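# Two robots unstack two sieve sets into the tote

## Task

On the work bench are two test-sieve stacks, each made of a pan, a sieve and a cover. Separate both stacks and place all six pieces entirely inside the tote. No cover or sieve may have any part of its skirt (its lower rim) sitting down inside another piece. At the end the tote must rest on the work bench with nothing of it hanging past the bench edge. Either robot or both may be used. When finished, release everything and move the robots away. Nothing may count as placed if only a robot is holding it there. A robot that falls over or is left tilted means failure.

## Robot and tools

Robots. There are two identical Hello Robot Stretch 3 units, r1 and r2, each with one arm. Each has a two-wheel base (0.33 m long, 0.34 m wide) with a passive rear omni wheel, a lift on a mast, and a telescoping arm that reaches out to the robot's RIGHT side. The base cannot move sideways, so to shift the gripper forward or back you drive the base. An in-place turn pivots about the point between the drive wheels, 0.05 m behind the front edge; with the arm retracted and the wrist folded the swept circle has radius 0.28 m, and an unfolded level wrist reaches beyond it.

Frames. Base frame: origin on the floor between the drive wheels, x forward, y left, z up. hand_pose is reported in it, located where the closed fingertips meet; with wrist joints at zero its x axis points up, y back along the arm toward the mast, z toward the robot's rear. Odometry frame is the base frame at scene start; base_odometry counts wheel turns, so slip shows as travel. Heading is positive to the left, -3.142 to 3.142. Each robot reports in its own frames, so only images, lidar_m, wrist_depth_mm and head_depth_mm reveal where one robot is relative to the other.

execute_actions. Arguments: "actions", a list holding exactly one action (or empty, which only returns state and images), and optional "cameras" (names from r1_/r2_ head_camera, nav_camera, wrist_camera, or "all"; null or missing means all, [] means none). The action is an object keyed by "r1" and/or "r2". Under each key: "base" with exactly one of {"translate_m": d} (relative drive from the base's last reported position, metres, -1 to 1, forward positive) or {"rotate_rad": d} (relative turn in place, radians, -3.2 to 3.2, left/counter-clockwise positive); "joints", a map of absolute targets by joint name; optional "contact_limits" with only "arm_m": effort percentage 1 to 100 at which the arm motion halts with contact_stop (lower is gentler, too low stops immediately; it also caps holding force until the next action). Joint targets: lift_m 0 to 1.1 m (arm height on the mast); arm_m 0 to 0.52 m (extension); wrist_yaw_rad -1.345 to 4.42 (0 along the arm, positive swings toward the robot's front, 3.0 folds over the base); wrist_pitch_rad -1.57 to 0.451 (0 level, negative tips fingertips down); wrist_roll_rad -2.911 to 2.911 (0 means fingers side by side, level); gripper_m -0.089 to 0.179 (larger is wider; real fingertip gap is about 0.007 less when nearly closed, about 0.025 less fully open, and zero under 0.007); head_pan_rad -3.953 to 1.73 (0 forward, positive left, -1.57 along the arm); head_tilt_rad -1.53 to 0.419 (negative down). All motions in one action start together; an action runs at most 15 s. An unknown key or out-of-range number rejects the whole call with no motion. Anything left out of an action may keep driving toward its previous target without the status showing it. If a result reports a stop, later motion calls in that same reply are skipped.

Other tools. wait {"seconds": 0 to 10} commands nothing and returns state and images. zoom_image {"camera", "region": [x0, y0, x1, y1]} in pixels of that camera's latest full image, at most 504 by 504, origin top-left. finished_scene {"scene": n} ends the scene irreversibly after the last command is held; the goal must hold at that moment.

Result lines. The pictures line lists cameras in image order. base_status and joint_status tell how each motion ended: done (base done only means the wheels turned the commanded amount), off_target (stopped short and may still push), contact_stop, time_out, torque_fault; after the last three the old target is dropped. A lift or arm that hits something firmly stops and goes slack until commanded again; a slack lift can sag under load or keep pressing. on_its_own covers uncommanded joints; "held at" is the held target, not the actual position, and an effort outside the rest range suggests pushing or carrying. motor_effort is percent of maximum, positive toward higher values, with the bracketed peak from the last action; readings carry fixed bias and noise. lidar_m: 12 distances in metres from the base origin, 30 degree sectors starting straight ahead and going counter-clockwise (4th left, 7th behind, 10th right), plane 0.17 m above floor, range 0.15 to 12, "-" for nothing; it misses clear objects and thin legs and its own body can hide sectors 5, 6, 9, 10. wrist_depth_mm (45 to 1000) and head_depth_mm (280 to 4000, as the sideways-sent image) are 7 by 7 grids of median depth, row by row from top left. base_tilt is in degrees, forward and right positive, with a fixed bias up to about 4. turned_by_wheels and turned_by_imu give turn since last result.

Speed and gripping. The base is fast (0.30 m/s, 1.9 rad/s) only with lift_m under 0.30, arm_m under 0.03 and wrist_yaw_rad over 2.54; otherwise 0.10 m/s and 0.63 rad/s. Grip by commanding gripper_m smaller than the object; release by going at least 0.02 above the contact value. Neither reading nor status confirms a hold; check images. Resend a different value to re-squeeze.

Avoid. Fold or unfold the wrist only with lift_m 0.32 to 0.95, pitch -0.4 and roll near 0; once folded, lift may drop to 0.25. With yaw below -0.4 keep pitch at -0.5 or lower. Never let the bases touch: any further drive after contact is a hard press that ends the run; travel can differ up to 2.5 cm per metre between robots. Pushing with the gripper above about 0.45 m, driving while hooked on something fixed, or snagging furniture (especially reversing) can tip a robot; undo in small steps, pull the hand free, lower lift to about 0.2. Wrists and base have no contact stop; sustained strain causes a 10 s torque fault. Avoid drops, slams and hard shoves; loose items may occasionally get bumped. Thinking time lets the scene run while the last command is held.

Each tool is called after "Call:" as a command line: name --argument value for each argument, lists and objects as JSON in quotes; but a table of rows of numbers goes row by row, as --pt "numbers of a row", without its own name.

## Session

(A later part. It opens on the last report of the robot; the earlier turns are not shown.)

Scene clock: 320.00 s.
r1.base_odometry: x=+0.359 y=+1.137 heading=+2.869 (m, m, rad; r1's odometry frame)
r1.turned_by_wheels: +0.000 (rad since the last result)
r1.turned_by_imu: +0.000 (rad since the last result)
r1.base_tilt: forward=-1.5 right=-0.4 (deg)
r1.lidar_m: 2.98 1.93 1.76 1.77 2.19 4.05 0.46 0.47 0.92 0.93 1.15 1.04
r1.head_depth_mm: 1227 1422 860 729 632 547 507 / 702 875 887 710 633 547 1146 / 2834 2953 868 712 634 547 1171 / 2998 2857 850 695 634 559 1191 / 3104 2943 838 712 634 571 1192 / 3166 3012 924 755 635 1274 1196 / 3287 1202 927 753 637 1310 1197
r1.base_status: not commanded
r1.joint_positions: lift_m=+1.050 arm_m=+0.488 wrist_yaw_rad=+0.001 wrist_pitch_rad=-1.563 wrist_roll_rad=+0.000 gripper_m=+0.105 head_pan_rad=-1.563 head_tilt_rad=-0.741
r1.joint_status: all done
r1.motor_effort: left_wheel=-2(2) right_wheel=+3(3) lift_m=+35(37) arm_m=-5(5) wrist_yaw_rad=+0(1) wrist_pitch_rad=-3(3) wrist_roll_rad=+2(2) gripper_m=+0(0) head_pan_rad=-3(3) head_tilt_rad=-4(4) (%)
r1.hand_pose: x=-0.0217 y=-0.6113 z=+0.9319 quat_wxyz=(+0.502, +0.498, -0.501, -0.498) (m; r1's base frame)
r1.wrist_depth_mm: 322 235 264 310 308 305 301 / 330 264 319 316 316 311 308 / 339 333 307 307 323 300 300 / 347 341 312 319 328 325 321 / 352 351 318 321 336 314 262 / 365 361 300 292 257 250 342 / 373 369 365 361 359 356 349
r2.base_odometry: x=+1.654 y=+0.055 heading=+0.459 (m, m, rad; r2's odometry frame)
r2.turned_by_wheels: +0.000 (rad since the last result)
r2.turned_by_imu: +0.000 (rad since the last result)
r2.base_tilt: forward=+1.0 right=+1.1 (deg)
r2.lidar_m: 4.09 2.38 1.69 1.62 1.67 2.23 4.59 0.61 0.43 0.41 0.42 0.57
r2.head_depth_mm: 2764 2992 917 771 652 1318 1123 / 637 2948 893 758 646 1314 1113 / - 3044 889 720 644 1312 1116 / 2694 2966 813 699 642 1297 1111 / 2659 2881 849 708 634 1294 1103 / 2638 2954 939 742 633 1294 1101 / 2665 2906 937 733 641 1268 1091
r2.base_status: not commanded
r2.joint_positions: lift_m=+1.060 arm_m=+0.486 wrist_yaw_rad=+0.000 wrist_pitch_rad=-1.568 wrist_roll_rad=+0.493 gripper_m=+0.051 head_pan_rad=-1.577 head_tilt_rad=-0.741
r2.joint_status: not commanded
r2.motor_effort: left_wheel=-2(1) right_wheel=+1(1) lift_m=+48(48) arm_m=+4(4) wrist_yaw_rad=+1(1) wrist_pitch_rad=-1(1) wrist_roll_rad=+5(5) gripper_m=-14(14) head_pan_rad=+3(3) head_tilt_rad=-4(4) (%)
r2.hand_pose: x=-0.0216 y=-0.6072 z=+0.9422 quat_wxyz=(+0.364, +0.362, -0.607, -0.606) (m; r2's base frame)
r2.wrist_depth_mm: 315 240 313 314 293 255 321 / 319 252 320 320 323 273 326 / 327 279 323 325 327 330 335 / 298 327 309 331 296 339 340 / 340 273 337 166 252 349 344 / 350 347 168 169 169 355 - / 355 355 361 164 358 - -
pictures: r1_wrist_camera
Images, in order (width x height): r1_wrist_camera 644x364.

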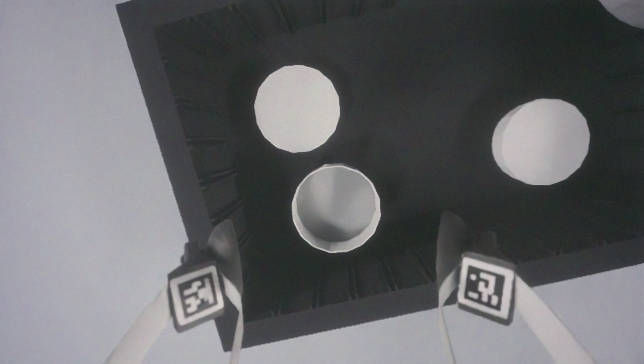

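Call:
execute_actions --actions '[{"r2":{"joints":{"wrist_roll_rad":-0.5}},"r1":{"joints":{"arm_m":0.26}}}]' --cameras '["r2_wrist_camera"]'

Call:
execute_actions --actions '[{"r1":{"base":{"rotate_rad":-0.4}},"r2":{"joints":{"lift_m":0.95}}}]' --cameras '["r2_wrist_camera"]'

Scene clock: 331.67 s.
r1.base_odometry: x=+0.359 y=+1.137 heading=+2.869 (m, m, rad; r1's odometry frame)
r1.turned_by_wheels: +0.000 (rad since the last result)
r1.turned_by_imu: +0.001 (rad since the last result)
r1.base_tilt: forward=-1.6 right=-0.5 (deg)
r1.lidar_m: 2.98 1.93 1.76 1.76 2.19 4.05 0.46 0.47 0.92 0.93 1.15 1.05
r1.head_depth_mm: 696 1448 855 729 630 546 507 / - 789 881 711 632 548 1150 / - - 861 711 634 546 1167 / 2968 - 843 696 633 559 1191 / 3106 3011 838 714 634 572 1196 / 3188 3015 928 750 636 1277 1193 / 3293 1200 927 750 635 1303 1193
r1.base_status: not commanded
r1.joint_positions: lift_m=+1.050 arm_m=+0.260 wrist_yaw_rad=+0.001 wrist_pitch_rad=-1.563 wrist_roll_rad=+0.000 gripper_m=+0.105 head_pan_rad=-1.563 head_tilt_rad=-0.741
r1.joint_status: all done
r1.motor_effort: left_wheel=-2(2) right_wheel=+3(3) lift_m=+35(35) arm_m=-6(7) wrist_yaw_rad=-1(0) wrist_pitch_rad=-3(3) wrist_roll_rad=+2(2) gripper_m=+0(1) head_pan_rad=-3(3) head_tilt_rad=-4(4) (%)
r1.hand_pose: x=-0.0217 y=-0.3832 z=+0.9319 quat_wxyz=(+0.502, +0.498, -0.501, -0.498) (m; r1's base frame)
r1.wrist_depth_mm: 323 319 233 230 310 310 306 / 329 327 322 320 318 317 313 / 339 335 333 328 326 324 319 / 347 344 338 336 333 329 326 / - 353 346 345 340 338 333 / - - - 353 349 343 344 / - - - - 356 355 349
r2.base_odometry: x=+1.654 y=+0.055 heading=+0.459 (m, m, rad; r2's odometry frame)
r2.turned_by_wheels: +0.000 (rad since the last result)
r2.turned_by_imu: -0.001 (rad since the last result)
r2.base_tilt: forward=+1.0 right=+1.2 (deg)
r2.lidar_m: 4.10 2.39 1.70 1.62 1.67 2.24 4.60 0.61 0.43 0.41 0.42 0.57
r2.head_depth_mm: 2707 2965 917 771 651 1321 1125 / 2734 2983 891 757 646 1318 1120 / - 2937 885 719 642 1306 1104 / 2654 2915 816 699 641 1299 1115 / 2637 2911 844 708 634 1294 1107 / 2709 2955 937 743 633 1278 1106 / 2693 2913 933 731 643 1281 1092
r2.base_status: not commanded
r2.joint_positions: lift_m=+1.060 arm_m=+0.486 wrist_yaw_rad=+0.000 wrist_pitch_rad=-1.568 wrist_roll_rad=-0.493 gripper_m=+0.051 head_pan_rad=-1.577 head_tilt_rad=-0.741
r2.joint_status: all done
r2.motor_effort: left_wheel=-2(2) right_wheel=+1(1) lift_m=+47(48) arm_m=+4(5) wrist_yaw_rad=+0(1) wrist_pitch_rad=+0(1) wrist_roll_rad=-4(6) gripper_m=-14(14) head_pan_rad=+3(3) head_tilt_rad=-4(4) (%)
r2.hand_pose: x=-0.0216 y=-0.6074 z=+0.9422 quat_wxyz=(+0.608, +0.606, -0.363, -0.363) (m; r2's base frame)
r2.wrist_depth_mm: 311 311 294 315 315 301 298 / 313 316 317 317 322 306 301 / 318 322 319 330 330 328 304 / 327 332 332 333 336 320 308 / 338 338 249 165 341 339 295 / 348 342 167 169 168 264 359 / - - 357 165 359 362 370
pictures: r2_wrist_camera
Images, in order (width x height): r2_wrist_camera 644x364.

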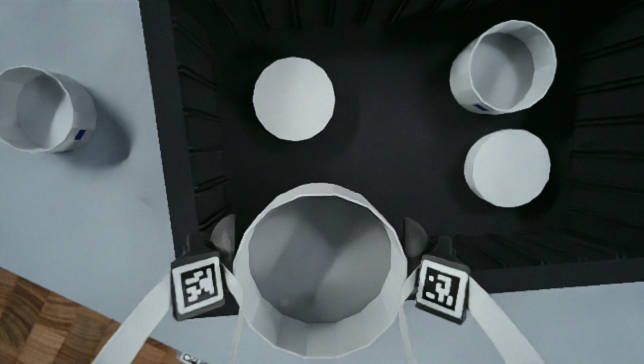

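Scene clock: 333.50 s.
r1.base_odometry: x=+0.359 y=+1.137 heading=+2.469 (m, m, rad; r1's odometry frame)
r1.turned_by_wheels: -0.400 (rad since the last result)
r1.turned_by_imu: -0.390 (rad since the last result)
r1.base_tilt: forward=-1.2 right=-0.2 (deg)
r1.lidar_m: 1.04 2.53 1.83 1.75 1.81 2.43 4.06 0.46 0.96 0.92 0.95 1.05
r1.head_depth_mm: 2878 2907 918 750 632 546 1183 / - 2973 908 739 633 547 1190 / - - 863 749 634 548 1168 / 2778 - 777 750 634 548 1173 / 2668 915 863 713 634 548 1167 / 636 2635 851 697 636 550 1174 / 2628 2917 844 680 636 549 1172
r1.base_status: done
r1.joint_positions: lift_m=+1.050 arm_m=+0.260 wrist_yaw_rad=+0.001 wrist_pitch_rad=-1.563 wrist_roll_rad=+0.000 gripper_m=+0.105 head_pan_rad=-1.563 head_tilt_rad=-0.741
r1.joint_status: not commanded
r1.motor_effort: left_wheel=+2(7) right_wheel=-3(11) lift_m=+35(35) arm_m=-5(5) wrist_yaw_rad=+0(0) wrist_pitch_rad=-3(3) wrist_roll_rad=+2(2) gripper_m=+0(0) head_pan_rad=-3(3) head_tilt_rad=-4(4) (%)
r1.hand_pose: x=-0.0217 y=-0.3832 z=+0.9319 quat_wxyz=(+0.502, +0.498, -0.501, -0.498) (m; r1's base frame)
r1.wrist_depth_mm: 299 270 318 315 311 308 307 / 243 328 326 322 319 315 313 / 338 335 333 327 325 322 321 / 346 344 339 337 334 330 327 / 356 350 345 345 340 336 334 / 362 361 357 353 351 343 342 / - - - - - - -
r2.base_odometry: x=+1.654 y=+0.055 heading=+0.459 (m, m, rad; r2's odometry frame)
r2.turned_by_wheels: +0.000 (rad since the last result)
r2.turned_by_imu: +0.000 (rad since the last result)
r2.base_tilt: forward=+1.0 right=+1.1 (deg)
r2.lidar_m: 4.09 2.39 1.70 1.62 1.67 2.23 4.59 0.61 0.43 0.41 0.42 0.57
r2.head_depth_mm: 2721 - - 743 649 1317 1125 / 2618 2961 886 756 647 1313 1117 / 2614 2966 921 718 642 1303 1116 / 2625 3033 885 693 639 1290 1109 / 1348 2913 845 706 635 1291 1099 / 2714 2943 938 746 630 1292 1099 / 2695 2949 931 733 645 1280 1090
r2.base_status: not commanded
r2.joint_positions: lift_m=+0.950 arm_m=+0.486 wrist_yaw_rad=+0.000 wrist_pitch_rad=-1.568 wrist_roll_rad=-0.493 gripper_m=+0.051 head_pan_rad=-1.577 head_tilt_rad=-0.741
r2.joint_status: all done
r2.motor_effort: left_wheel=-2(2) right_wheel=+1(1) lift_m=+38(45) arm_m=+4(4) wrist_yaw_rad=+0(0) wrist_pitch_rad=-1(1) wrist_roll_rad=-4(4) gripper_m=-14(14) head_pan_rad=+3(2) head_tilt_rad=-4(4) (%)
r2.hand_pose: x=-0.0216 y=-0.6074 z=+0.8325 quat_wxyz=(+0.608, +0.606, -0.363, -0.363) (m; r2's base frame)
r2.wrist_depth_mm: 130 185 208 209 212 213 198 / 131 181 195 195 217 218 202 / 134 176 218 220 223 222 212 / 135 171 223 223 226 227 207 / 140 167 226 165 229 232 232 / 143 150 167 168 168 232 221 / 236 173 183 164 172 176 169
pictures: r2_wrist_camera
Images, in order (width x height): r2_wrist_camera 644x364.

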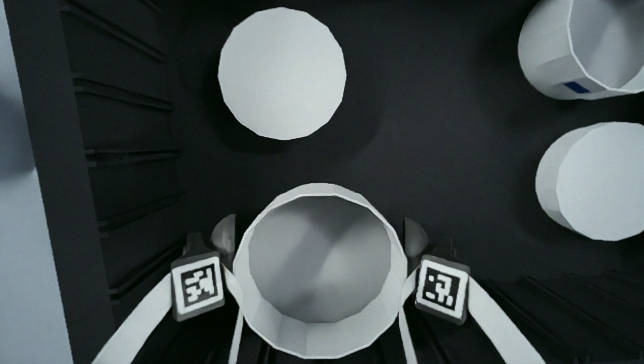

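Call:
execute_actions --actions '[{"r1":{"base":{"translate_m":0.904}},"r2":{"joints":{"lift_m":0.911,"arm_m":0.5}}}]' --cameras '["r2_wrist_camera","r1_wrist_camera"]'

Call:
execute_actions --actions '[{"r2":{"joints":{"gripper_m":0.105}},"r1":{"joints":{"lift_m":0.95}}}]' --cameras '["r1_wrist_camera"]'

Scene clock: 349.40 s.
r1.base_odometry: x=-0.348 y=+1.700 heading=+2.469 (m, m, rad; r1's odometry frame)
r1.turned_by_wheels: +0.000 (rad since the last result)
r1.turned_by_imu: +0.002 (rad since the last result)
r1.base_tilt: forward=-1.4 right=-0.3 (deg)
r1.lidar_m: 3.78 2.59 1.84 1.78 1.84 2.47 1.30 1.31 0.94 0.90 0.27 3.96
r1.head_depth_mm: 2857 2966 914 749 632 546 1149 / - 2949 915 740 634 546 1149 / - - 874 751 627 547 1148 / 2766 - 875 753 626 547 1136 / 2738 2933 922 751 633 549 746 / 2746 2918 987 753 634 549 618 / 2710 2913 2304 1876 1534 561 1135
r1.base_status: done
r1.joint_positions: lift_m=+1.050 arm_m=+0.260 wrist_yaw_rad=+0.001 wrist_pitch_rad=-1.563 wrist_roll_rad=+0.000 gripper_m=+0.105 head_pan_rad=-1.563 head_tilt_rad=-0.741
r1.joint_status: not commanded
r1.motor_effort: left_wheel=+2(7) right_wheel=-3(5) lift_m=+35(35) arm_m=-6(5) wrist_yaw_rad=+0(0) wrist_pitch_rad=-3(3) wrist_roll_rad=+2(2) gripper_m=+0(0) head_pan_rad=-3(3) head_tilt_rad=-4(4) (%)
r1.hand_pose: x=-0.0217 y=-0.3832 z=+0.9319 quat_wxyz=(+0.502, +0.498, -0.501, -0.498) (m; r1's base frame)
r1.wrist_depth_mm: - 322 316 315 311 308 304 / - 330 325 321 319 316 312 / - 337 331 329 326 322 318 / - 347 340 335 334 329 328 / - - 346 342 341 335 335 / - - 355 354 351 344 343 / - - 368 364 355 - -
r2.base_odometry: x=+1.654 y=+0.055 heading=+0.459 (m, m, rad; r2's odometry frame)
r2.turned_by_wheels: +0.000 (rad since the last result)
r2.turned_by_imu: -0.002 (rad since the last result)
r2.base_tilt: forward=+1.0 right=+1.1 (deg)
r2.lidar_m: 4.09 2.39 1.70 1.62 1.67 2.23 4.60 0.61 0.43 0.41 0.42 0.56
r2.head_depth_mm: 2701 2991 - - 647 1325 1126 / 2682 - 906 757 646 1312 1113 / 2634 - 922 718 642 1311 1117 / 2691 3002 870 694 640 1299 1110 / 2698 2957 847 706 636 1298 1105 / 2697 2942 935 745 630 1285 1097 / 2676 2941 933 732 645 1277 1090
r2.base_status: not commanded
r2.joint_positions: lift_m=+0.911 arm_m=+0.500 wrist_yaw_rad=+0.000 wrist_pitch_rad=-1.567 wrist_roll_rad=-0.493 gripper_m=+0.051 head_pan_rad=-1.577 head_tilt_rad=-0.741
r2.joint_status: all done
r2.motor_effort: left_wheel=-2(2) right_wheel=+1(1) lift_m=+38(37) arm_m=+5(5) wrist_yaw_rad=+0(0) wrist_pitch_rad=-1(1) wrist_roll_rad=-4(4) gripper_m=-14(14) head_pan_rad=+3(3) head_tilt_rad=-4(4) (%)
r2.hand_pose: x=-0.0216 y=-0.6215 z=+0.7935 quat_wxyz=(+0.608, +0.606, -0.363, -0.363) (m; r2's base frame)
r2.wrist_depth_mm: 138 171 153 174 176 177 154 / 141 175 156 157 179 181 159 / 133 179 159 181 183 185 185 / 132 182 184 185 186 188 174 / 135 180 185 166 189 191 173 / 132 164 167 170 169 197 198 / 129 187 195 164 190 190 185
pictures: r1_wrist_camera, r2_wrist_camera
Images, in order (width x height): r1_wrist_camera 644x364, r2_wrist_camera 644x364.

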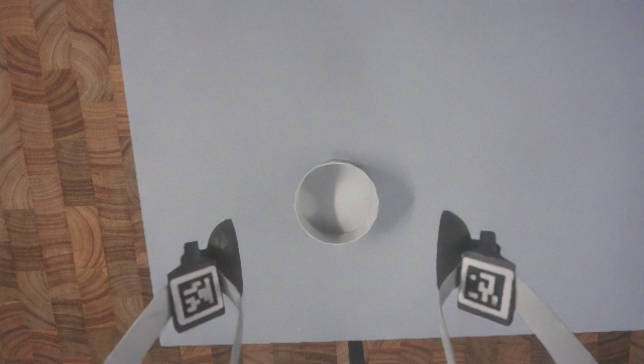

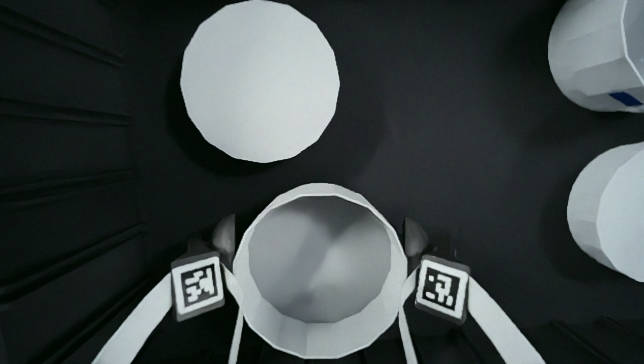

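Scene clock: 351.13 s.
r1.base_odometry: x=-0.348 y=+1.700 heading=+2.469 (m, m, rad; r1's odometry frame)
r1.turned_by_wheels: +0.000 (rad since the last result)
r1.turned_by_imu: +0.000 (rad since the last result)
r1.base_tilt: forward=-1.4 right=-0.5 (deg)
r1.lidar_m: 3.78 2.59 1.84 1.78 1.84 2.47 1.30 1.31 0.94 0.90 0.27 3.97
r1.head_depth_mm: 2739 - 875 748 632 545 1145 / 2688 - 876 748 632 547 1148 / 2707 - - 730 619 548 1151 / 2745 2971 920 734 621 548 1133 / 2731 2902 920 751 626 548 746 / 2737 2911 989 752 633 548 619 / 2707 2916 2269 1874 1536 560 1134
r1.base_status: not commanded
r1.joint_positions: lift_m=+0.950 arm_m=+0.260 wrist_yaw_rad=+0.001 wrist_pitch_rad=-1.563 wrist_roll_rad=+0.000 gripper_m=+0.105 head_pan_rad=-1.563 head_tilt_rad=-0.741
r1.joint_status: all done
r1.motor_effort: left_wheel=+2(3) right_wheel=-3(3) lift_m=+18(32) arm_m=-5(6) wrist_yaw_rad=-1(1) wrist_pitch_rad=-3(3) wrist_roll_rad=+2(2) gripper_m=+0(0) head_pan_rad=-3(3) head_tilt_rad=-4(4) (%)
r1.hand_pose: x=-0.0217 y=-0.3832 z=+0.8326 quat_wxyz=(+0.502, +0.498, -0.501, -0.498) (m; r1's base frame)
r1.wrist_depth_mm: 225 224 221 218 217 216 213 / 231 229 226 224 222 221 218 / - 234 230 229 227 225 223 / - 240 237 233 233 230 228 / - 244 242 237 236 235 232 / - 250 248 245 243 239 238 / - 258 255 252 249 247 244
r2.base_odometry: x=+1.654 y=+0.055 heading=+0.459 (m, m, rad; r2's odometry frame)
r2.turned_by_wheels: +0.000 (rad since the last result)
r2.turned_by_imu: +0.000 (rad since the last result)
r2.base_tilt: forward=+1.0 right=+1.2 (deg)
r2.lidar_m: 4.09 2.38 1.71 1.62 1.67 2.24 4.59 0.61 0.43 0.41 0.42 0.57
r2.head_depth_mm: 2711 3010 - - 650 1321 1127 / 2666 - 906 760 649 1317 1122 / 2633 - 912 722 644 1296 1115 / 2763 3001 868 693 639 1295 1118 / 2683 2988 845 709 633 1304 1106 / 2679 2944 935 747 630 1294 1099 / 2641 2948 932 734 641 1285 1091
r2.base_status: not commanded
r2.joint_positions: lift_m=+0.911 arm_m=+0.500 wrist_yaw_rad=+0.000 wrist_pitch_rad=-1.567 wrist_roll_rad=-0.493 gripper_m=+0.105 head_pan_rad=-1.577 head_tilt_rad=-0.741
r2.joint_status: all done
r2.motor_effort: left_wheel=-2(2) right_wheel=+1(1) lift_m=+38(38) arm_m=+5(4) wrist_yaw_rad=+0(0) wrist_pitch_rad=-1(1) wrist_roll_rad=-4(4) gripper_m=+0(77) head_pan_rad=+3(2) head_tilt_rad=-4(4) (%)
r2.hand_pose: x=-0.0216 y=-0.6215 z=+0.7935 quat_wxyz=(+0.608, +0.606, -0.363, -0.363) (m; r2's base frame)
r2.wrist_depth_mm: 137 172 153 174 176 177 154 / 138 175 156 157 179 181 159 / 134 179 159 180 183 184 186 / 131 182 184 183 186 188 175 / 135 180 186 172 190 192 172 / 132 157 173 175 175 196 198 / 127 186 195 175 192 191 185
pictures: r1_wrist_camera
Images, in order (width x height): r1_wrist_camera 644x364.

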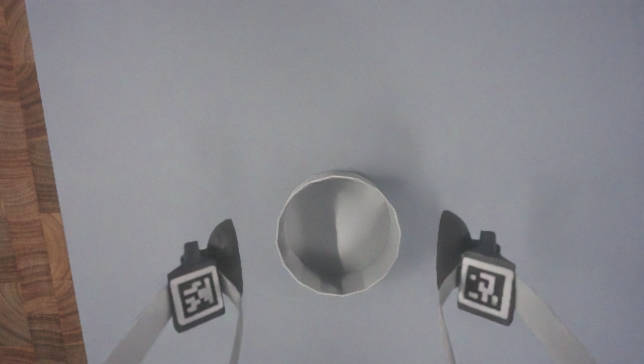

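Call:
execute_actions --actions '[{"r2":{"joints":{"lift_m":1.05}},"r1":{"joints":{"lift_m":0.897}}}]' --cameras '[]'

Call:
execute_actions --actions '[{"r2":{"base":{"translate_m":0.275},"joints":{"arm_m":0.427,"wrist_roll_rad":0.0}},"r1":{"joints":{"gripper_m":0.05}}}]' --cameras '[]'

Call:
execute_actions --actions '[{"r2":{"joints":{"lift_m":0.95}},"r1":{"joints":{"lift_m":1.05}}}]' --cameras '["r2_wrist_camera","r1_head_camera"]'

Scene clock: 363.83 s.
r1.base_odometry: x=-0.348 y=+1.700 heading=+2.469 (m, m, rad; r1's odometry frame)
r1.turned_by_wheels: +0.000 (rad since the last result)
r1.turned_by_imu: +0.001 (rad since the last result)
r1.base_tilt: forward=-1.3 right=-0.5 (deg)
r1.lidar_m: 3.76 2.59 1.84 1.78 1.85 2.47 1.30 1.31 0.94 0.90 0.27 3.98
r1.head_depth_mm: 2787 3011 - 722 631 547 1148 / 2793 2959 - 750 633 546 1146 / 2761 2980 - 749 619 546 1150 / 2750 2982 936 761 627 548 1135 / 2784 2938 923 753 635 548 744 / 2739 2940 991 754 636 548 618 / 2709 2916 2291 1865 1530 560 1131
r1.base_status: not commanded
r1.joint_positions: lift_m=+0.897 arm_m=+0.260 wrist_yaw_rad=+0.001 wrist_pitch_rad=-1.563 wrist_roll_rad=+0.000 gripper_m=+0.105 head_pan_rad=-1.563 head_tilt_rad=-0.741
r1.joint_status: all done
r1.motor_effort: left_wheel=+2(2) right_wheel=-3(3) lift_m=+18(19) arm_m=-5(5) wrist_yaw_rad=-1(1) wrist_pitch_rad=-3(3) wrist_roll_rad=+2(2) gripper_m=+1(1) head_pan_rad=-2(3) head_tilt_rad=-4(3) (%)
r1.hand_pose: x=-0.0217 y=-0.3832 z=+0.7796 quat_wxyz=(+0.502, +0.498, -0.501, -0.498) (m; r1's base frame)
r1.wrist_depth_mm: 173 171 170 168 167 165 164 / 177 175 174 172 170 170 167 / 180 180 178 176 175 173 172 / 185 184 182 178 179 177 175 / 190 188 185 182 181 180 179 / 194 192 189 186 185 184 184 / 201 198 196 183 192 190 187
r2.base_odometry: x=+1.654 y=+0.055 heading=+0.459 (m, m, rad; r2's odometry frame)
r2.turned_by_wheels: +0.000 (rad since the last result)
r2.turned_by_imu: -0.001 (rad since the last result)
r2.base_tilt: forward=+1.0 right=+1.2 (deg)
r2.lidar_m: 4.10 2.39 1.70 1.63 1.67 2.24 4.60 0.61 0.43 0.41 0.42 0.57
r2.head_depth_mm: 2728 2988 918 774 650 1327 1117 / 2739 2928 891 759 647 1309 1118 / - 2995 900 719 645 1309 1117 / 2659 2880 884 696 641 1308 1109 / 2706 2935 846 709 635 1297 1099 / 2665 2970 936 743 631 1280 1097 / 2676 2952 934 731 643 1285 1093
r2.base_status: not commanded
r2.joint_positions: lift_m=+1.050 arm_m=+0.500 wrist_yaw_rad=+0.000 wrist_pitch_rad=-1.567 wrist_roll_rad=-0.493 gripper_m=+0.105 head_pan_rad=-1.577 head_tilt_rad=-0.741
r2.joint_status: all done
r2.motor_effort: left_wheel=-2(2) right_wheel=+1(1) lift_m=+47(49) arm_m=+4(4) wrist_yaw_rad=+0(0) wrist_pitch_rad=-1(1) wrist_roll_rad=-4(4) gripper_m=+1(0) head_pan_rad=+3(3) head_tilt_rad=-4(4) (%)
r2.hand_pose: x=-0.0216 y=-0.6215 z=+0.9322 quat_wxyz=(+0.608, +0.606, -0.363, -0.363) (m; r2's base frame)
r2.wrist_depth_mm: 302 237 266 285 307 294 285 / 306 252 307 309 315 295 296 / 311 314 308 315 323 322 296 / 324 319 321 306 327 308 301 / 327 331 330 314 333 333 303 / 333 336 284 282 254 259 256 / - 342 302 349 350 355 353
pictures: none
No camera images: the call's "cameras" was empty. Leave "cameras" out to get every camera's image.

Scene clock: 367.73 s.
r1.base_odometry: x=-0.348 y=+1.700 heading=+2.469 (m, m, rad; r1's odometry frame)
r1.turned_by_wheels: +0.000 (rad since the last result)
r1.turned_by_imu: +0.001 (rad since the last result)
r1.base_tilt: forward=-1.5 right=-0.5 (deg)
r1.lidar_m: 3.77 2.59 1.84 1.78 1.83 2.47 1.30 1.31 0.94 0.90 0.27 3.95
r1.head_depth_mm: 2796 2997 - 718 631 546 1144 / 2805 3007 - 749 632 546 1152 / 2762 2943 - 750 616 549 1149 / 2760 2970 936 762 616 547 1136 / 2756 2940 923 753 636 549 746 / 2735 2928 989 753 635 549 619 / 2723 2900 2298 1870 1540 560 1131
r1.base_status: not commanded
r1.joint_positions: lift_m=+0.897 arm_m=+0.260 wrist_yaw_rad=+0.001 wrist_pitch_rad=-1.563 wrist_roll_rad=+0.000 gripper_m=+0.051 head_pan_rad=-1.563 head_tilt_rad=-0.741
r1.joint_status: all done
r1.motor_effort: left_wheel=+2(2) right_wheel=-3(3) lift_m=+19(19) arm_m=-5(5) wrist_yaw_rad=-1(1) wrist_pitch_rad=-3(3) wrist_roll_rad=+2(2) gripper_m=-17(100) head_pan_rad=-3(3) head_tilt_rad=-4(3) (%)
r1.hand_pose: x=-0.0217 y=-0.3832 z=+0.7796 quat_wxyz=(+0.502, +0.498, -0.501, -0.498) (m; r1's base frame)
r1.wrist_depth_mm: 173 171 170 169 167 165 164 / 177 175 174 172 171 169 167 / 181 180 178 176 174 172 171 / 184 184 182 179 178 176 175 / 190 188 185 181 181 180 179 / 195 193 176 185 182 185 183 / 199 198 196 175 191 190 187
r2.base_odometry: x=+1.901 y=+0.177 heading=+0.458 (m, m, rad; r2's odometry frame)
r2.turned_by_wheels: +0.000 (rad since the last result)
r2.turned_by_imu: -0.001 (rad since the last result)
r2.base_tilt: forward=+1.0 right=+1.1 (deg)
r2.lidar_m: 3.83 2.39 1.71 1.63 1.68 2.25 4.87 0.60 0.42 0.40 0.41 4.00
r2.head_depth_mm: 2734 2985 907 707 651 1327 1121 / 2828 2989 868 731 648 1315 1115 / - 2974 967 761 644 1309 1118 / 2695 2963 956 745 638 1301 1109 / 2678 2940 945 750 635 1300 1105 / 2695 2927 936 748 631 1025 1097 / 2657 2962 2267 789 627 1250 1112
r2.base_status: done
r2.joint_positions: lift_m=+1.050 arm_m=+0.427 wrist_yaw_rad=+0.000 wrist_pitch_rad=-1.567 wrist_roll_rad=-0.007 gripper_m=+0.105 head_pan_rad=-1.577 head_tilt_rad=-0.741
r2.joint_status: all done
r2.motor_effort: left_wheel=-1(1) right_wheel=+1(5) lift_m=+46(46) arm_m=-4(3) wrist_yaw_rad=+0(1) wrist_pitch_rad=-1(1) wrist_roll_rad=+5(6) gripper_m=+1(1) head_pan_rad=+3(3) head_tilt_rad=-4(4) (%)
r2.hand_pose: x=-0.0216 y=-0.5490 z=+0.9322 quat_wxyz=(+0.503, +0.501, -0.499, -0.498) (m; r2's base frame)
r2.wrist_depth_mm: 310 303 309 307 307 306 310 / 314 312 313 318 314 292 318 / - 320 320 321 320 294 303 / - 323 325 326 328 302 316 / - 331 337 334 335 335 287 / - 333 340 342 342 345 254 / - 344 344 349 352 356 353
pictures: none
No camera images: the call's "cameras" was empty. Leave "cameras" out to get every camera's image.

Scene clock: 369.97 s.
r1.base_odometry: x=-0.348 y=+1.700 heading=+2.469 (m, m, rad; r1's odometry frame)
r1.turned_by_wheels: +0.000 (rad since the last result)
r1.turned_by_imu: +0.000 (rad since the last result)
r1.base_tilt: forward=-1.5 right=-0.4 (deg)
r1.lidar_m: 3.78 2.59 1.84 1.78 1.84 2.48 1.30 1.31 0.94 0.90 0.27 3.95
r1.head_depth_mm: 2874 2947 920 748 633 546 1150 / - 2983 918 747 634 547 1152 / - - 866 522 633 549 1146 / 2775 - 890 520 634 547 1133 / 2734 2960 923 753 635 548 746 / 2731 2936 983 753 636 549 618 / 2683 2876 2293 1869 1531 561 1138
r1.base_status: not commanded
r1.joint_positions: lift_m=+1.050 arm_m=+0.260 wrist_yaw_rad=+0.001 wrist_pitch_rad=-1.563 wrist_roll_rad=+0.000 gripper_m=+0.051 head_pan_rad=-1.563 head_tilt_rad=-0.741
r1.joint_status: all done
r1.motor_effort: left_wheel=+2(3) right_wheel=-3(3) lift_m=+36(38) arm_m=-6(5) wrist_yaw_rad=-1(1) wrist_pitch_rad=-3(3) wrist_roll_rad=+2(2) gripper_m=-18(17) head_pan_rad=-3(3) head_tilt_rad=-4(3) (%)
r1.hand_pose: x=-0.0217 y=-0.3832 z=+0.9319 quat_wxyz=(+0.502, +0.498, -0.501, -0.498) (m; r1's base frame)
r1.wrist_depth_mm: - 320 317 314 311 309 305 / - 330 324 321 319 315 312 / - 336 331 329 327 323 319 / - 347 340 336 332 328 327 / - - 346 181 181 338 334 / - - 176 186 183 346 343 / - - 367 176 359 - -
r2.base_odometry: x=+1.901 y=+0.177 heading=+0.458 (m, m, rad; r2's odometry frame)
r2.turned_by_wheels: +0.000 (rad since the last result)
r2.turned_by_imu: +0.000 (rad since the last result)
r2.base_tilt: forward=+1.0 right=+1.1 (deg)
r2.lidar_m: 3.82 2.40 1.71 1.63 1.68 2.24 4.86 0.59 0.42 0.40 0.41 4.03
r2.head_depth_mm: 2713 - - 705 653 1322 1127 / 2628 2978 853 729 647 1313 1120 / 2630 - 925 739 643 1312 1108 / 2720 2935 888 738 637 1294 1113 / 2670 2966 948 747 635 1283 1114 / 2680 2958 940 743 631 1027 1098 / 2660 2958 2273 784 626 1256 1113
r2.base_status: not commanded
r2.joint_positions: lift_m=+0.950 arm_m=+0.427 wrist_yaw_rad=+0.000 wrist_pitch_rad=-1.567 wrist_roll_rad=-0.007 gripper_m=+0.105 head_pan_rad=-1.577 head_tilt_rad=-0.741
r2.joint_status: all done
r2.motor_effort: left_wheel=-1(1) right_wheel=+1(1) lift_m=+36(44) arm_m=-4(3) wrist_yaw_rad=+0(0) wrist_pitch_rad=-1(1) wrist_roll_rad=+5(5) gripper_m=+1(0) head_pan_rad=+3(3) head_tilt_rad=-3(4) (%)
r2.hand_pose: x=-0.0216 y=-0.5490 z=+0.8325 quat_wxyz=(+0.503, +0.501, -0.499, -0.498) (m; r2's base frame)
r2.wrist_depth_mm: 212 212 213 214 216 181 134 / 217 217 219 218 220 207 137 / 220 221 221 223 226 225 165 / 223 225 225 228 229 232 185 / 228 230 230 230 232 234 213 / 234 233 237 233 240 239 240 / 240 239 240 241 243 245 246
pictures: r1_head_camera (sideways: a quarter turn clockwise sets it upright), r2_wrist_camera
Images, in order (width x height): r1_head_camera 896x504, r2_wrist_camera 644x364.

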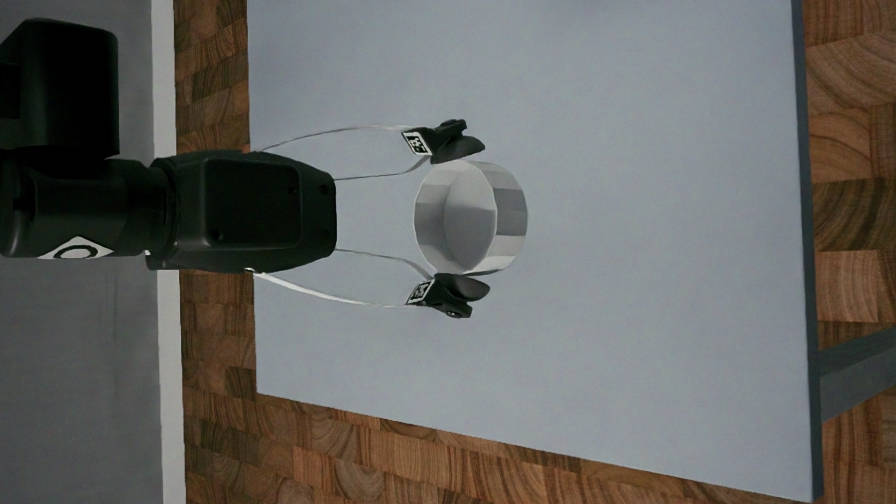

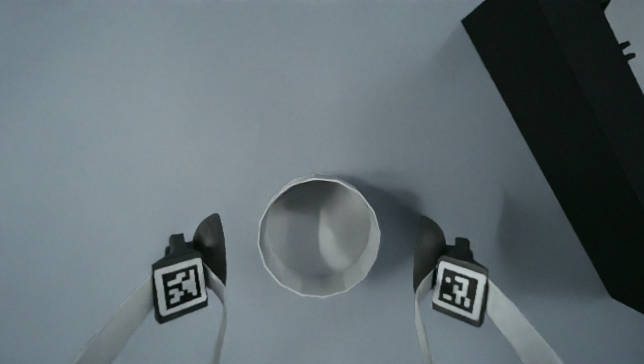

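Call:
execute_actions --actions '[{"r2":{"joints":{"lift_m":0.897}},"r1":{"base":{"translate_m":-0.4}}}]' --cameras '[]'

Call:
execute_actions --actions '[{"r2":{"joints":{"gripper_m":0.05}}}]' --cameras '[]'

Call:
execute_actions --actions '[{"r2":{"joints":{"lift_m":1.05}}}]' --cameras '[]'

Call:
execute_actions --actions '[{"r2":{"base":{"translate_m":-0.35},"joints":{"arm_m":0.52,"wrist_pitch_rad":-1.45,"wrist_roll_rad":1.07}}}]' --cameras '["r2_wrist_camera","r2_head_camera"]'

Scene clock: 399.60 s.
r1.base_odometry: x=-0.036 y=+1.451 heading=+2.469 (m, m, rad; r1's odometry frame)
r1.turned_by_wheels: +0.000 (rad since the last result)
r1.turned_by_imu: +0.001 (rad since the last result)
r1.base_tilt: forward=-1.4 right=-0.4 (deg)
r1.lidar_m: 4.17 2.58 1.85 1.77 1.83 2.45 4.53 0.91 0.95 0.91 0.94 0.57
r1.head_depth_mm: 2886 2931 850 693 631 546 1174 / - 2947 793 730 632 546 1167 / - - 862 522 632 547 1146 / 2749 - 892 520 634 548 1156 / 2766 2944 922 753 634 549 1155 / 2747 2893 925 751 635 549 1149 / 2735 2911 926 753 635 550 1154
r1.base_status: done
r1.joint_positions: lift_m=+1.050 arm_m=+0.260 wrist_yaw_rad=+0.001 wrist_pitch_rad=-1.563 wrist_roll_rad=+0.000 gripper_m=+0.051 head_pan_rad=-1.563 head_tilt_rad=-0.741
r1.joint_status: not commanded
r1.motor_effort: left_wheel=+2(4) right_wheel=-3(8) lift_m=+36(36) arm_m=-6(6) wrist_yaw_rad=-1(0) wrist_pitch_rad=-3(3) wrist_roll_rad=+2(2) gripper_m=-17(17) head_pan_rad=-3(3) head_tilt_rad=-4(3) (%)
r1.hand_pose: x=-0.0217 y=-0.3832 z=+0.9319 quat_wxyz=(+0.502, +0.498, -0.501, -0.498) (m; r1's base frame)
r1.wrist_depth_mm: 325 320 317 312 312 307 225 / 332 328 326 321 318 314 259 / 339 335 332 329 324 322 320 / 348 343 342 334 332 330 327 / 354 352 344 181 181 338 335 / 363 360 176 186 183 345 342 / 373 369 - 176 - - -
r2.base_odometry: x=+1.901 y=+0.177 heading=+0.458 (m, m, rad; r2's odometry frame)
r2.turned_by_wheels: +0.000 (rad since the last result)
r2.turned_by_imu: -0.001 (rad since the last result)
r2.base_tilt: forward=+1.0 right=+1.1 (deg)
r2.lidar_m: 3.83 2.41 1.71 1.63 1.68 2.24 4.87 0.60 0.42 0.40 0.42 4.00
r2.head_depth_mm: 2675 2991 - - 632 1325 1128 / 2686 2989 825 734 646 1312 1116 / 2675 - 895 763 644 1314 1118 / 2680 2947 973 736 641 1298 1104 / 2668 2904 946 747 636 1288 1102 / 2683 2916 943 745 631 1027 1104 / 2691 2911 2256 786 628 1261 1111
r2.base_status: not commanded
r2.joint_positions: lift_m=+0.897 arm_m=+0.427 wrist_yaw_rad=+0.000 wrist_pitch_rad=-1.569 wrist_roll_rad=-0.007 gripper_m=+0.105 head_pan_rad=-1.577 head_tilt_rad=-0.741
r2.joint_status: all done
r2.motor_effort: left_wheel=-1(1) right_wheel=+1(1) lift_m=+26(37) arm_m=-3(4) wrist_yaw_rad=+0(0) wrist_pitch_rad=+0(1) wrist_roll_rad=+5(5) gripper_m=+0(0) head_pan_rad=+3(3) head_tilt_rad=-4(4) (%)
r2.hand_pose: x=-0.0216 y=-0.5486 z=+0.7799 quat_wxyz=(+0.502, +0.501, -0.498, -0.498) (m; r2's base frame)
r2.wrist_depth_mm: 163 164 166 166 166 167 135 / 167 167 168 169 170 171 149 / 170 170 171 173 173 173 165 / 172 174 175 176 176 177 177 / 177 178 178 178 180 180 183 / 181 181 180 180 181 185 186 / 184 186 187 176 188 190 190
pictures: none
No camera images: the call's "cameras" was empty. Leave "cameras" out to get every camera's image.

Scene clock: 400.63 s.
r1.base_odometry: x=-0.036 y=+1.451 heading=+2.469 (m, m, rad; r1's odometry frame)
r1.turned_by_wheels: +0.000 (rad since the last result)
r1.turned_by_imu: +0.000 (rad since the last result)
r1.base_tilt: forward=-1.5 right=-0.6 (deg)
r1.lidar_m: 4.15 2.57 1.85 1.77 1.83 2.45 4.55 0.91 0.95 0.91 0.94 0.57
r1.head_depth_mm: 2868 2946 849 692 632 547 1172 / - 2942 793 732 631 547 1169 / - - 867 522 633 549 1152 / 2744 - 891 520 633 547 1144 / 2746 2944 924 751 635 548 1154 / 2754 2969 924 753 633 549 1148 / 2709 2914 924 754 635 551 1149
r1.base_status: not commanded
r1.joint_positions: lift_m=+1.050 arm_m=+0.260 wrist_yaw_rad=+0.001 wrist_pitch_rad=-1.563 wrist_roll_rad=+0.000 gripper_m=+0.051 head_pan_rad=-1.563 head_tilt_rad=-0.741
r1.joint_status: not commanded
r1.motor_effort: left_wheel=+3(3) right_wheel=-3(3) lift_m=+36(36) arm_m=-5(6) wrist_yaw_rad=+0(1) wrist_pitch_rad=-3(3) wrist_roll_rad=+2(2) gripper_m=-17(17) head_pan_rad=-2(3) head_tilt_rad=-4(4) (%)
r1.hand_pose: x=-0.0217 y=-0.3832 z=+0.9319 quat_wxyz=(+0.502, +0.498, -0.501, -0.498) (m; r1's base frame)
r1.wrist_depth_mm: 322 319 317 314 310 307 226 / 331 326 323 322 319 316 260 / 339 335 332 329 325 322 319 / 346 342 341 331 333 329 325 / 354 350 346 181 181 340 334 / 366 360 176 186 182 346 340 / 374 372 - 175 - - -
r2.base_odometry: x=+1.901 y=+0.177 heading=+0.458 (m, m, rad; r2's odometry frame)
r2.turned_by_wheels: +0.000 (rad since the last result)
r2.turned_by_imu: +0.000 (rad since the last result)
r2.base_tilt: forward=+0.9 right=+1.1 (deg)
r2.lidar_m: 3.82 2.40 1.71 1.63 1.68 2.24 4.88 0.60 0.42 0.40 0.41 4.02
r2.head_depth_mm: 2652 2978 - - 635 1324 1121 / 2740 2958 827 731 648 1310 1118 / 2692 - 898 762 644 1313 1116 / 2723 2964 973 742 637 1296 1112 / 2717 2937 955 751 634 1290 1108 / 2695 2953 940 746 634 1030 1103 / 2653 2997 2285 787 628 1257 1114
r2.base_status: not commanded
r2.joint_positions: lift_m=+0.898 arm_m=+0.427 wrist_yaw_rad=+0.000 wrist_pitch_rad=-1.571 wrist_roll_rad=-0.007 gripper_m=+0.051 head_pan_rad=-1.577 head_tilt_rad=-0.741
r2.joint_status: all done
r2.motor_effort: left_wheel=-2(2) right_wheel=+1(1) lift_m=+19(26) arm_m=-3(4) wrist_yaw_rad=+0(0) wrist_pitch_rad=+0(1) wrist_roll_rad=+5(5) gripper_m=-17(92) head_pan_rad=+3(3) head_tilt_rad=-4(4) (%)
r2.hand_pose: x=-0.0216 y=-0.5480 z=+0.7802 quat_wxyz=(+0.501, +0.502, -0.498, -0.499) (m; r2's base frame)
r2.wrist_depth_mm: 166 166 168 167 168 168 136 / 169 169 170 171 171 173 150 / 173 173 173 174 175 176 165 / 176 177 177 177 178 179 180 / 179 179 179 180 181 182 182 / 183 183 181 183 176 187 187 / 187 187 188 178 189 191 192
pictures: none
No camera images: the call's "cameras" was empty. Leave "cameras" out to get every camera's image.

Scene clock: 402.87 s.
r1.base_odometry: x=-0.036 y=+1.451 heading=+2.469 (m, m, rad; r1's odometry frame)
r1.turned_by_wheels: +0.000 (rad since the last result)
r1.turned_by_imu: +0.000 (rad since the last result)
r1.base_tilt: forward=-1.5 right=-0.4 (deg)
r1.lidar_m: 4.18 2.58 1.86 1.77 1.83 2.45 4.55 0.92 0.95 0.91 0.94 0.57
r1.head_depth_mm: 2839 2967 850 693 630 546 1166 / - 2997 791 730 635 547 1165 / - - 865 521 633 547 1147 / 2744 - 889 520 633 548 1151 / 2765 2944 923 752 634 549 1151 / 2714 2918 923 753 635 548 1151 / 2704 2946 926 754 635 549 1155
r1.base_status: not commanded
r1.joint_positions: lift_m=+1.050 arm_m=+0.260 wrist_yaw_rad=+0.001 wrist_pitch_rad=-1.563 wrist_roll_rad=+0.000 gripper_m=+0.051 head_pan_rad=-1.563 head_tilt_rad=-0.741
r1.joint_status: not commanded
r1.motor_effort: left_wheel=+3(2) right_wheel=-3(3) lift_m=+36(36) arm_m=-6(5) wrist_yaw_rad=-1(1) wrist_pitch_rad=-3(3) wrist_roll_rad=+2(2) gripper_m=-17(17) head_pan_rad=-3(2) head_tilt_rad=-4(3) (%)
r1.hand_pose: x=-0.0217 y=-0.3832 z=+0.9319 quat_wxyz=(+0.502, +0.498, -0.501, -0.498) (m; r1's base frame)
r1.wrist_depth_mm: 323 320 318 316 311 307 224 / 330 327 325 318 320 314 259 / 338 334 332 329 326 324 319 / 345 343 339 332 332 330 326 / 352 352 346 181 181 338 333 / 364 358 176 186 183 344 344 / 374 371 - 176 - - -
r2.base_odometry: x=+1.901 y=+0.177 heading=+0.458 (m, m, rad; r2's odometry frame)
r2.turned_by_wheels: +0.000 (rad since the last result)
r2.turned_by_imu: +0.000 (rad since the last result)
r2.base_tilt: forward=+1.0 right=+1.2 (deg)
r2.lidar_m: 3.84 2.40 1.71 1.63 1.68 2.24 4.88 0.59 0.42 0.40 0.41 4.01
r2.head_depth_mm: 2805 3014 910 704 651 1323 1118 / 2797 2948 868 729 647 1311 1114 / - 2956 961 762 642 1310 1115 / 2665 2983 955 755 638 1299 1107 / 2734 2929 957 750 635 1296 1108 / 2644 2956 939 746 631 1027 1100 / 2637 2940 2301 787 626 1259 1113
r2.base_status: not commanded
r2.joint_positions: lift_m=+1.050 arm_m=+0.427 wrist_yaw_rad=+0.000 wrist_pitch_rad=-1.569 wrist_roll_rad=-0.006 gripper_m=+0.051 head_pan_rad=-1.577 head_tilt_rad=-0.741
r2.joint_status: all done
r2.motor_effort: left_wheel=-2(2) right_wheel=+1(1) lift_m=+48(52) arm_m=-3(4) wrist_yaw_rad=+1(0) wrist_pitch_rad=+0(0) wrist_roll_rad=+4(5) gripper_m=-14(17) head_pan_rad=+3(3) head_tilt_rad=-5(4) (%)
r2.hand_pose: x=-0.0216 y=-0.5487 z=+0.9322 quat_wxyz=(+0.502, +0.501, -0.499, -0.498) (m; r2's base frame)
r2.wrist_depth_mm: 306 306 307 307 305 307 310 / 315 313 314 315 312 293 314 / - 323 321 323 323 298 303 / - 323 325 324 328 312 321 / - 330 330 178 333 336 289 / - 336 176 182 174 339 255 / - 347 346 170 351 354 355
pictures: none
No camera images: the call's "cameras" was empty. Leave "cameras" out to get every camera's image.

Scene clock: 407.53 s.
r1.base_odometry: x=-0.036 y=+1.451 heading=+2.469 (m, m, rad; r1's odometry frame)
r1.turned_by_wheels: +0.000 (rad since the last result)
r1.turned_by_imu: +0.001 (rad since the last result)
r1.base_tilt: forward=-1.4 right=-0.4 (deg)
r1.lidar_m: 4.18 2.57 1.85 1.77 1.83 2.46 4.54 0.92 0.95 0.91 0.94 0.57
r1.head_depth_mm: 2871 2920 851 693 631 547 1168 / - 2744 792 730 633 547 1165 / - - 863 522 634 548 1151 / 2745 - 891 520 633 548 1154 / 2715 2957 924 751 635 550 1154 / 2720 2952 921 753 636 548 1149 / 2702 2943 927 754 635 549 1155
r1.base_status: not commanded
r1.joint_positions: lift_m=+1.050 arm_m=+0.260 wrist_yaw_rad=+0.001 wrist_pitch_rad=-1.563 wrist_roll_rad=+0.000 gripper_m=+0.051 head_pan_rad=-1.563 head_tilt_rad=-0.741
r1.joint_status: not commanded
r1.motor_effort: left_wheel=+3(3) right_wheel=-3(3) lift_m=+36(36) arm_m=-5(5) wrist_yaw_rad=+0(1) wrist_pitch_rad=-3(3) wrist_roll_rad=+2(2) gripper_m=-17(18) head_pan_rad=-3(3) head_tilt_rad=-4(4) (%)
r1.hand_pose: x=-0.0217 y=-0.3832 z=+0.9319 quat_wxyz=(+0.502, +0.498, -0.501, -0.498) (m; r1's base frame)
r1.wrist_depth_mm: 324 321 318 315 311 308 225 / 330 326 323 323 318 315 260 / 338 335 332 329 326 322 321 / 344 341 337 333 332 329 327 / 357 350 347 181 181 338 333 / 363 359 175 186 182 344 342 / 374 369 - 176 - - -
r2.base_odometry: x=+1.587 y=+0.022 heading=+0.458 (m, m, rad; r2's odometry frame)
r2.turned_by_wheels: +0.000 (rad since the last result)
r2.turned_by_imu: +0.000 (rad since the last result)
r2.base_tilt: forward=+1.0 right=+1.2 (deg)
r2.lidar_m: 4.18 2.37 1.70 1.62 1.67 2.24 4.53 0.61 0.44 0.41 0.43 0.57
r2.head_depth_mm: 2683 2961 986 774 650 1319 1123 / 2653 2916 876 769 648 1309 1119 / - 2989 886 749 660 1315 1117 / 2622 2906 861 712 655 1310 1113 / 2696 2966 876 695 652 1293 1107 / 2709 2920 843 706 648 1290 1096 / 2722 2968 928 739 644 1269 1096
r2.base_status: done
r2.joint_positions: lift_m=+1.050 arm_m=+0.520 wrist_yaw_rad=+0.000 wrist_pitch_rad=-1.451 wrist_roll_rad=+1.063 gripper_m=+0.051 head_pan_rad=-1.577 head_tilt_rad=-0.741
r2.joint_status: all done
r2.motor_effort: left_wheel=-1(6) right_wheel=+1(2) lift_m=+48(48) arm_m=+4(0) wrist_yaw_rad=+0(1) wrist_pitch_rad=+0(2) wrist_roll_rad=+5(7) gripper_m=-14(13) head_pan_rad=+3(2) head_tilt_rad=-4(4) (%)
r2.hand_pose: x=-0.0216 y=-0.6711 z=+0.9312 quat_wxyz=(+0.188, +0.166, -0.724, -0.643) (m; r2's base frame)
r2.wrist_depth_mm: 343 264 295 307 263 301 292 / 352 276 324 301 286 302 294 / 351 272 314 301 305 308 299 / 358 286 332 323 317 310 303 / 362 284 332 179 233 313 305 / 367 274 176 181 174 318 311 / 375 310 333 178 273 323 313
pictures: r2_head_camera (sideways: a quarter turn clockwise sets it upright), r2_wrist_camera
Images, in order (width x height): r2_head_camera 896x504, r2_wrist_camera 644x364.

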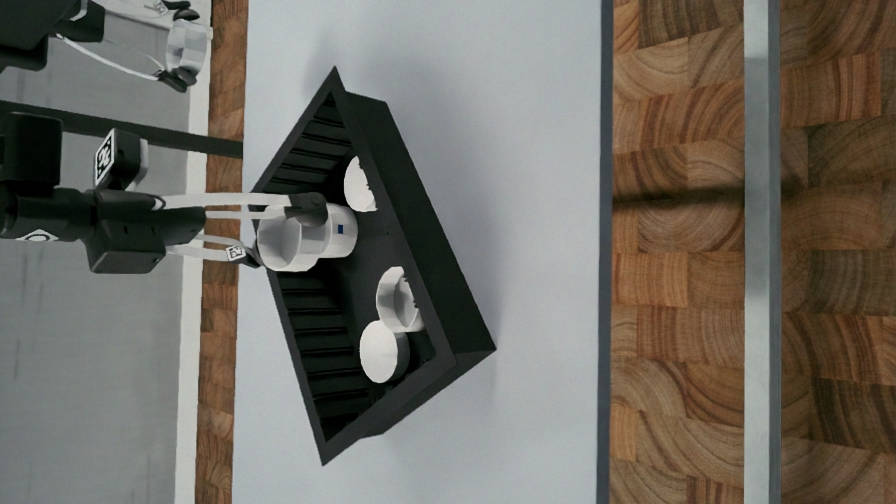

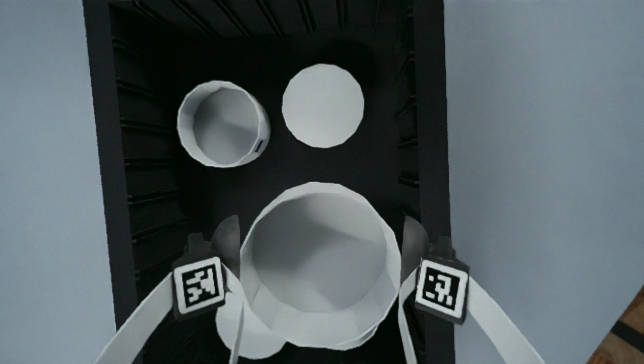

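Call:
execute_actions --actions '[{"r2":{"joints":{"lift_m":0.94}}}]' --cameras '["r2_wrist_camera","r2_head_camera"]'

Scene clock: 415.97 s.
r1.base_odometry: x=-0.036 y=+1.451 heading=+2.469 (m, m, rad; r1's odometry frame)
r1.turned_by_wheels: +0.000 (rad since the last result)
r1.turned_by_imu: +0.001 (rad since the last result)
r1.base_tilt: forward=-1.5 right=-0.4 (deg)
r1.lidar_m: 4.16 2.58 1.85 1.77 1.83 2.46 4.54 0.92 0.95 0.91 0.94 0.57
r1.head_depth_mm: 2844 2943 842 694 631 545 1167 / - 2734 794 730 633 547 1164 / - - 867 522 634 548 1154 / 2751 - 893 520 633 549 1153 / 2751 2954 920 752 635 547 1154 / 2737 2941 926 751 636 549 1150 / 2739 2926 927 754 636 550 1157
r1.base_status: not commanded
r1.joint_positions: lift_m=+1.050 arm_m=+0.260 wrist_yaw_rad=+0.001 wrist_pitch_rad=-1.563 wrist_roll_rad=+0.000 gripper_m=+0.051 head_pan_rad=-1.563 head_tilt_rad=-0.741
r1.joint_status: not commanded
r1.motor_effort: left_wheel=+3(3) right_wheel=-3(3) lift_m=+36(36) arm_m=-5(5) wrist_yaw_rad=-1(1) wrist_pitch_rad=-3(3) wrist_roll_rad=+2(2) gripper_m=-17(17) head_pan_rad=-2(3) head_tilt_rad=-4(3) (%)
r1.hand_pose: x=-0.0217 y=-0.3832 z=+0.9319 quat_wxyz=(+0.502, +0.498, -0.501, -0.498) (m; r1's base frame)
r1.wrist_depth_mm: 323 320 318 314 310 308 226 / 331 329 325 321 318 315 259 / 336 337 330 328 328 323 320 / 347 344 337 334 332 329 326 / 357 352 347 182 181 338 334 / 363 360 176 186 183 344 341 / 374 372 - 176 - - -
r2.base_odometry: x=+1.587 y=+0.022 heading=+0.459 (m, m, rad; r2's odometry frame)
r2.turned_by_wheels: +0.000 (rad since the last result)
r2.turned_by_imu: -0.002 (rad since the last result)
r2.base_tilt: forward=+1.0 right=+1.1 (deg)
r2.lidar_m: 4.18 2.39 1.70 1.62 1.67 2.23 4.52 0.61 0.44 0.41 0.43 0.57
r2.head_depth_mm: 816 - 942 768 668 1316 1123 / - 2974 871 763 661 1305 1118 / - 2906 905 751 658 1311 1110 / 2654 2868 849 708 655 1302 1114 / 2709 3012 871 692 651 1290 1105 / 2684 2954 834 705 644 1288 1099 / 2696 2922 926 738 642 1282 1095
r2.base_status: not commanded
r2.joint_positions: lift_m=+0.982 arm_m=+0.520 wrist_yaw_rad=+0.000 wrist_pitch_rad=-1.455 wrist_roll_rad=+1.068 gripper_m=+0.051 head_pan_rad=-1.576 head_tilt_rad=-0.742
r2.joint_status: lift_m contact_stop (moved -0.068 of -0.110)
r2.on_its_own: lift_m is slack since a contact_stop, until your next command for it (your +0.940 is given up)
r2.motor_effort: left_wheel=+1(12) right_wheel=-2(10) lift_m=+41(45) arm_m=-3(4) wrist_yaw_rad=+1(7) wrist_pitch_rad=+1(8) wrist_roll_rad=+2(19) gripper_m=-14(15) head_pan_rad=+2(3) head_tilt_rad=-4(5) (%)
r2.hand_pose: x=-0.0216 y=-0.6707 z=+0.8630 quat_wxyz=(+0.186, +0.165, -0.723, -0.644) (m; r2's base frame)
r2.wrist_depth_mm: 206 260 256 247 215 236 233 / 202 244 255 233 224 238 236 / 200 245 246 235 235 243 237 / 199 256 264 255 248 245 242 / 196 267 263 178 180 247 243 / 197 247 174 181 173 252 246 / 197 276 254 177 229 252 251
pictures: r2_head_camera (sideways: a quarter turn clockwise sets it upright), r2_wrist_camera
Images, in order (width x height): r2_head_camera 896x504, r2_wrist_camera 644x364.

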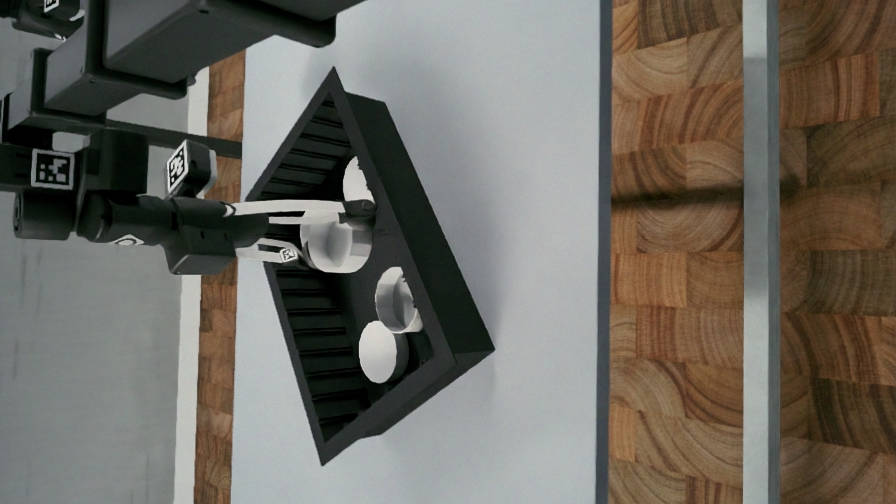

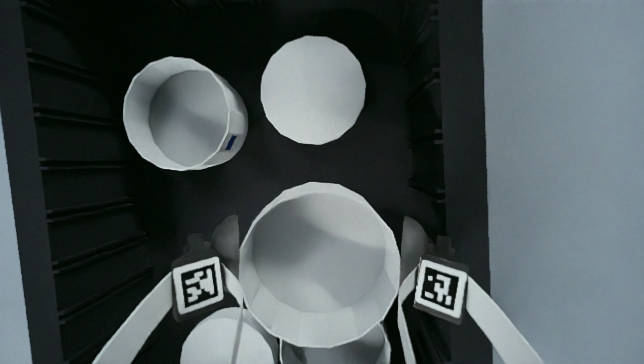

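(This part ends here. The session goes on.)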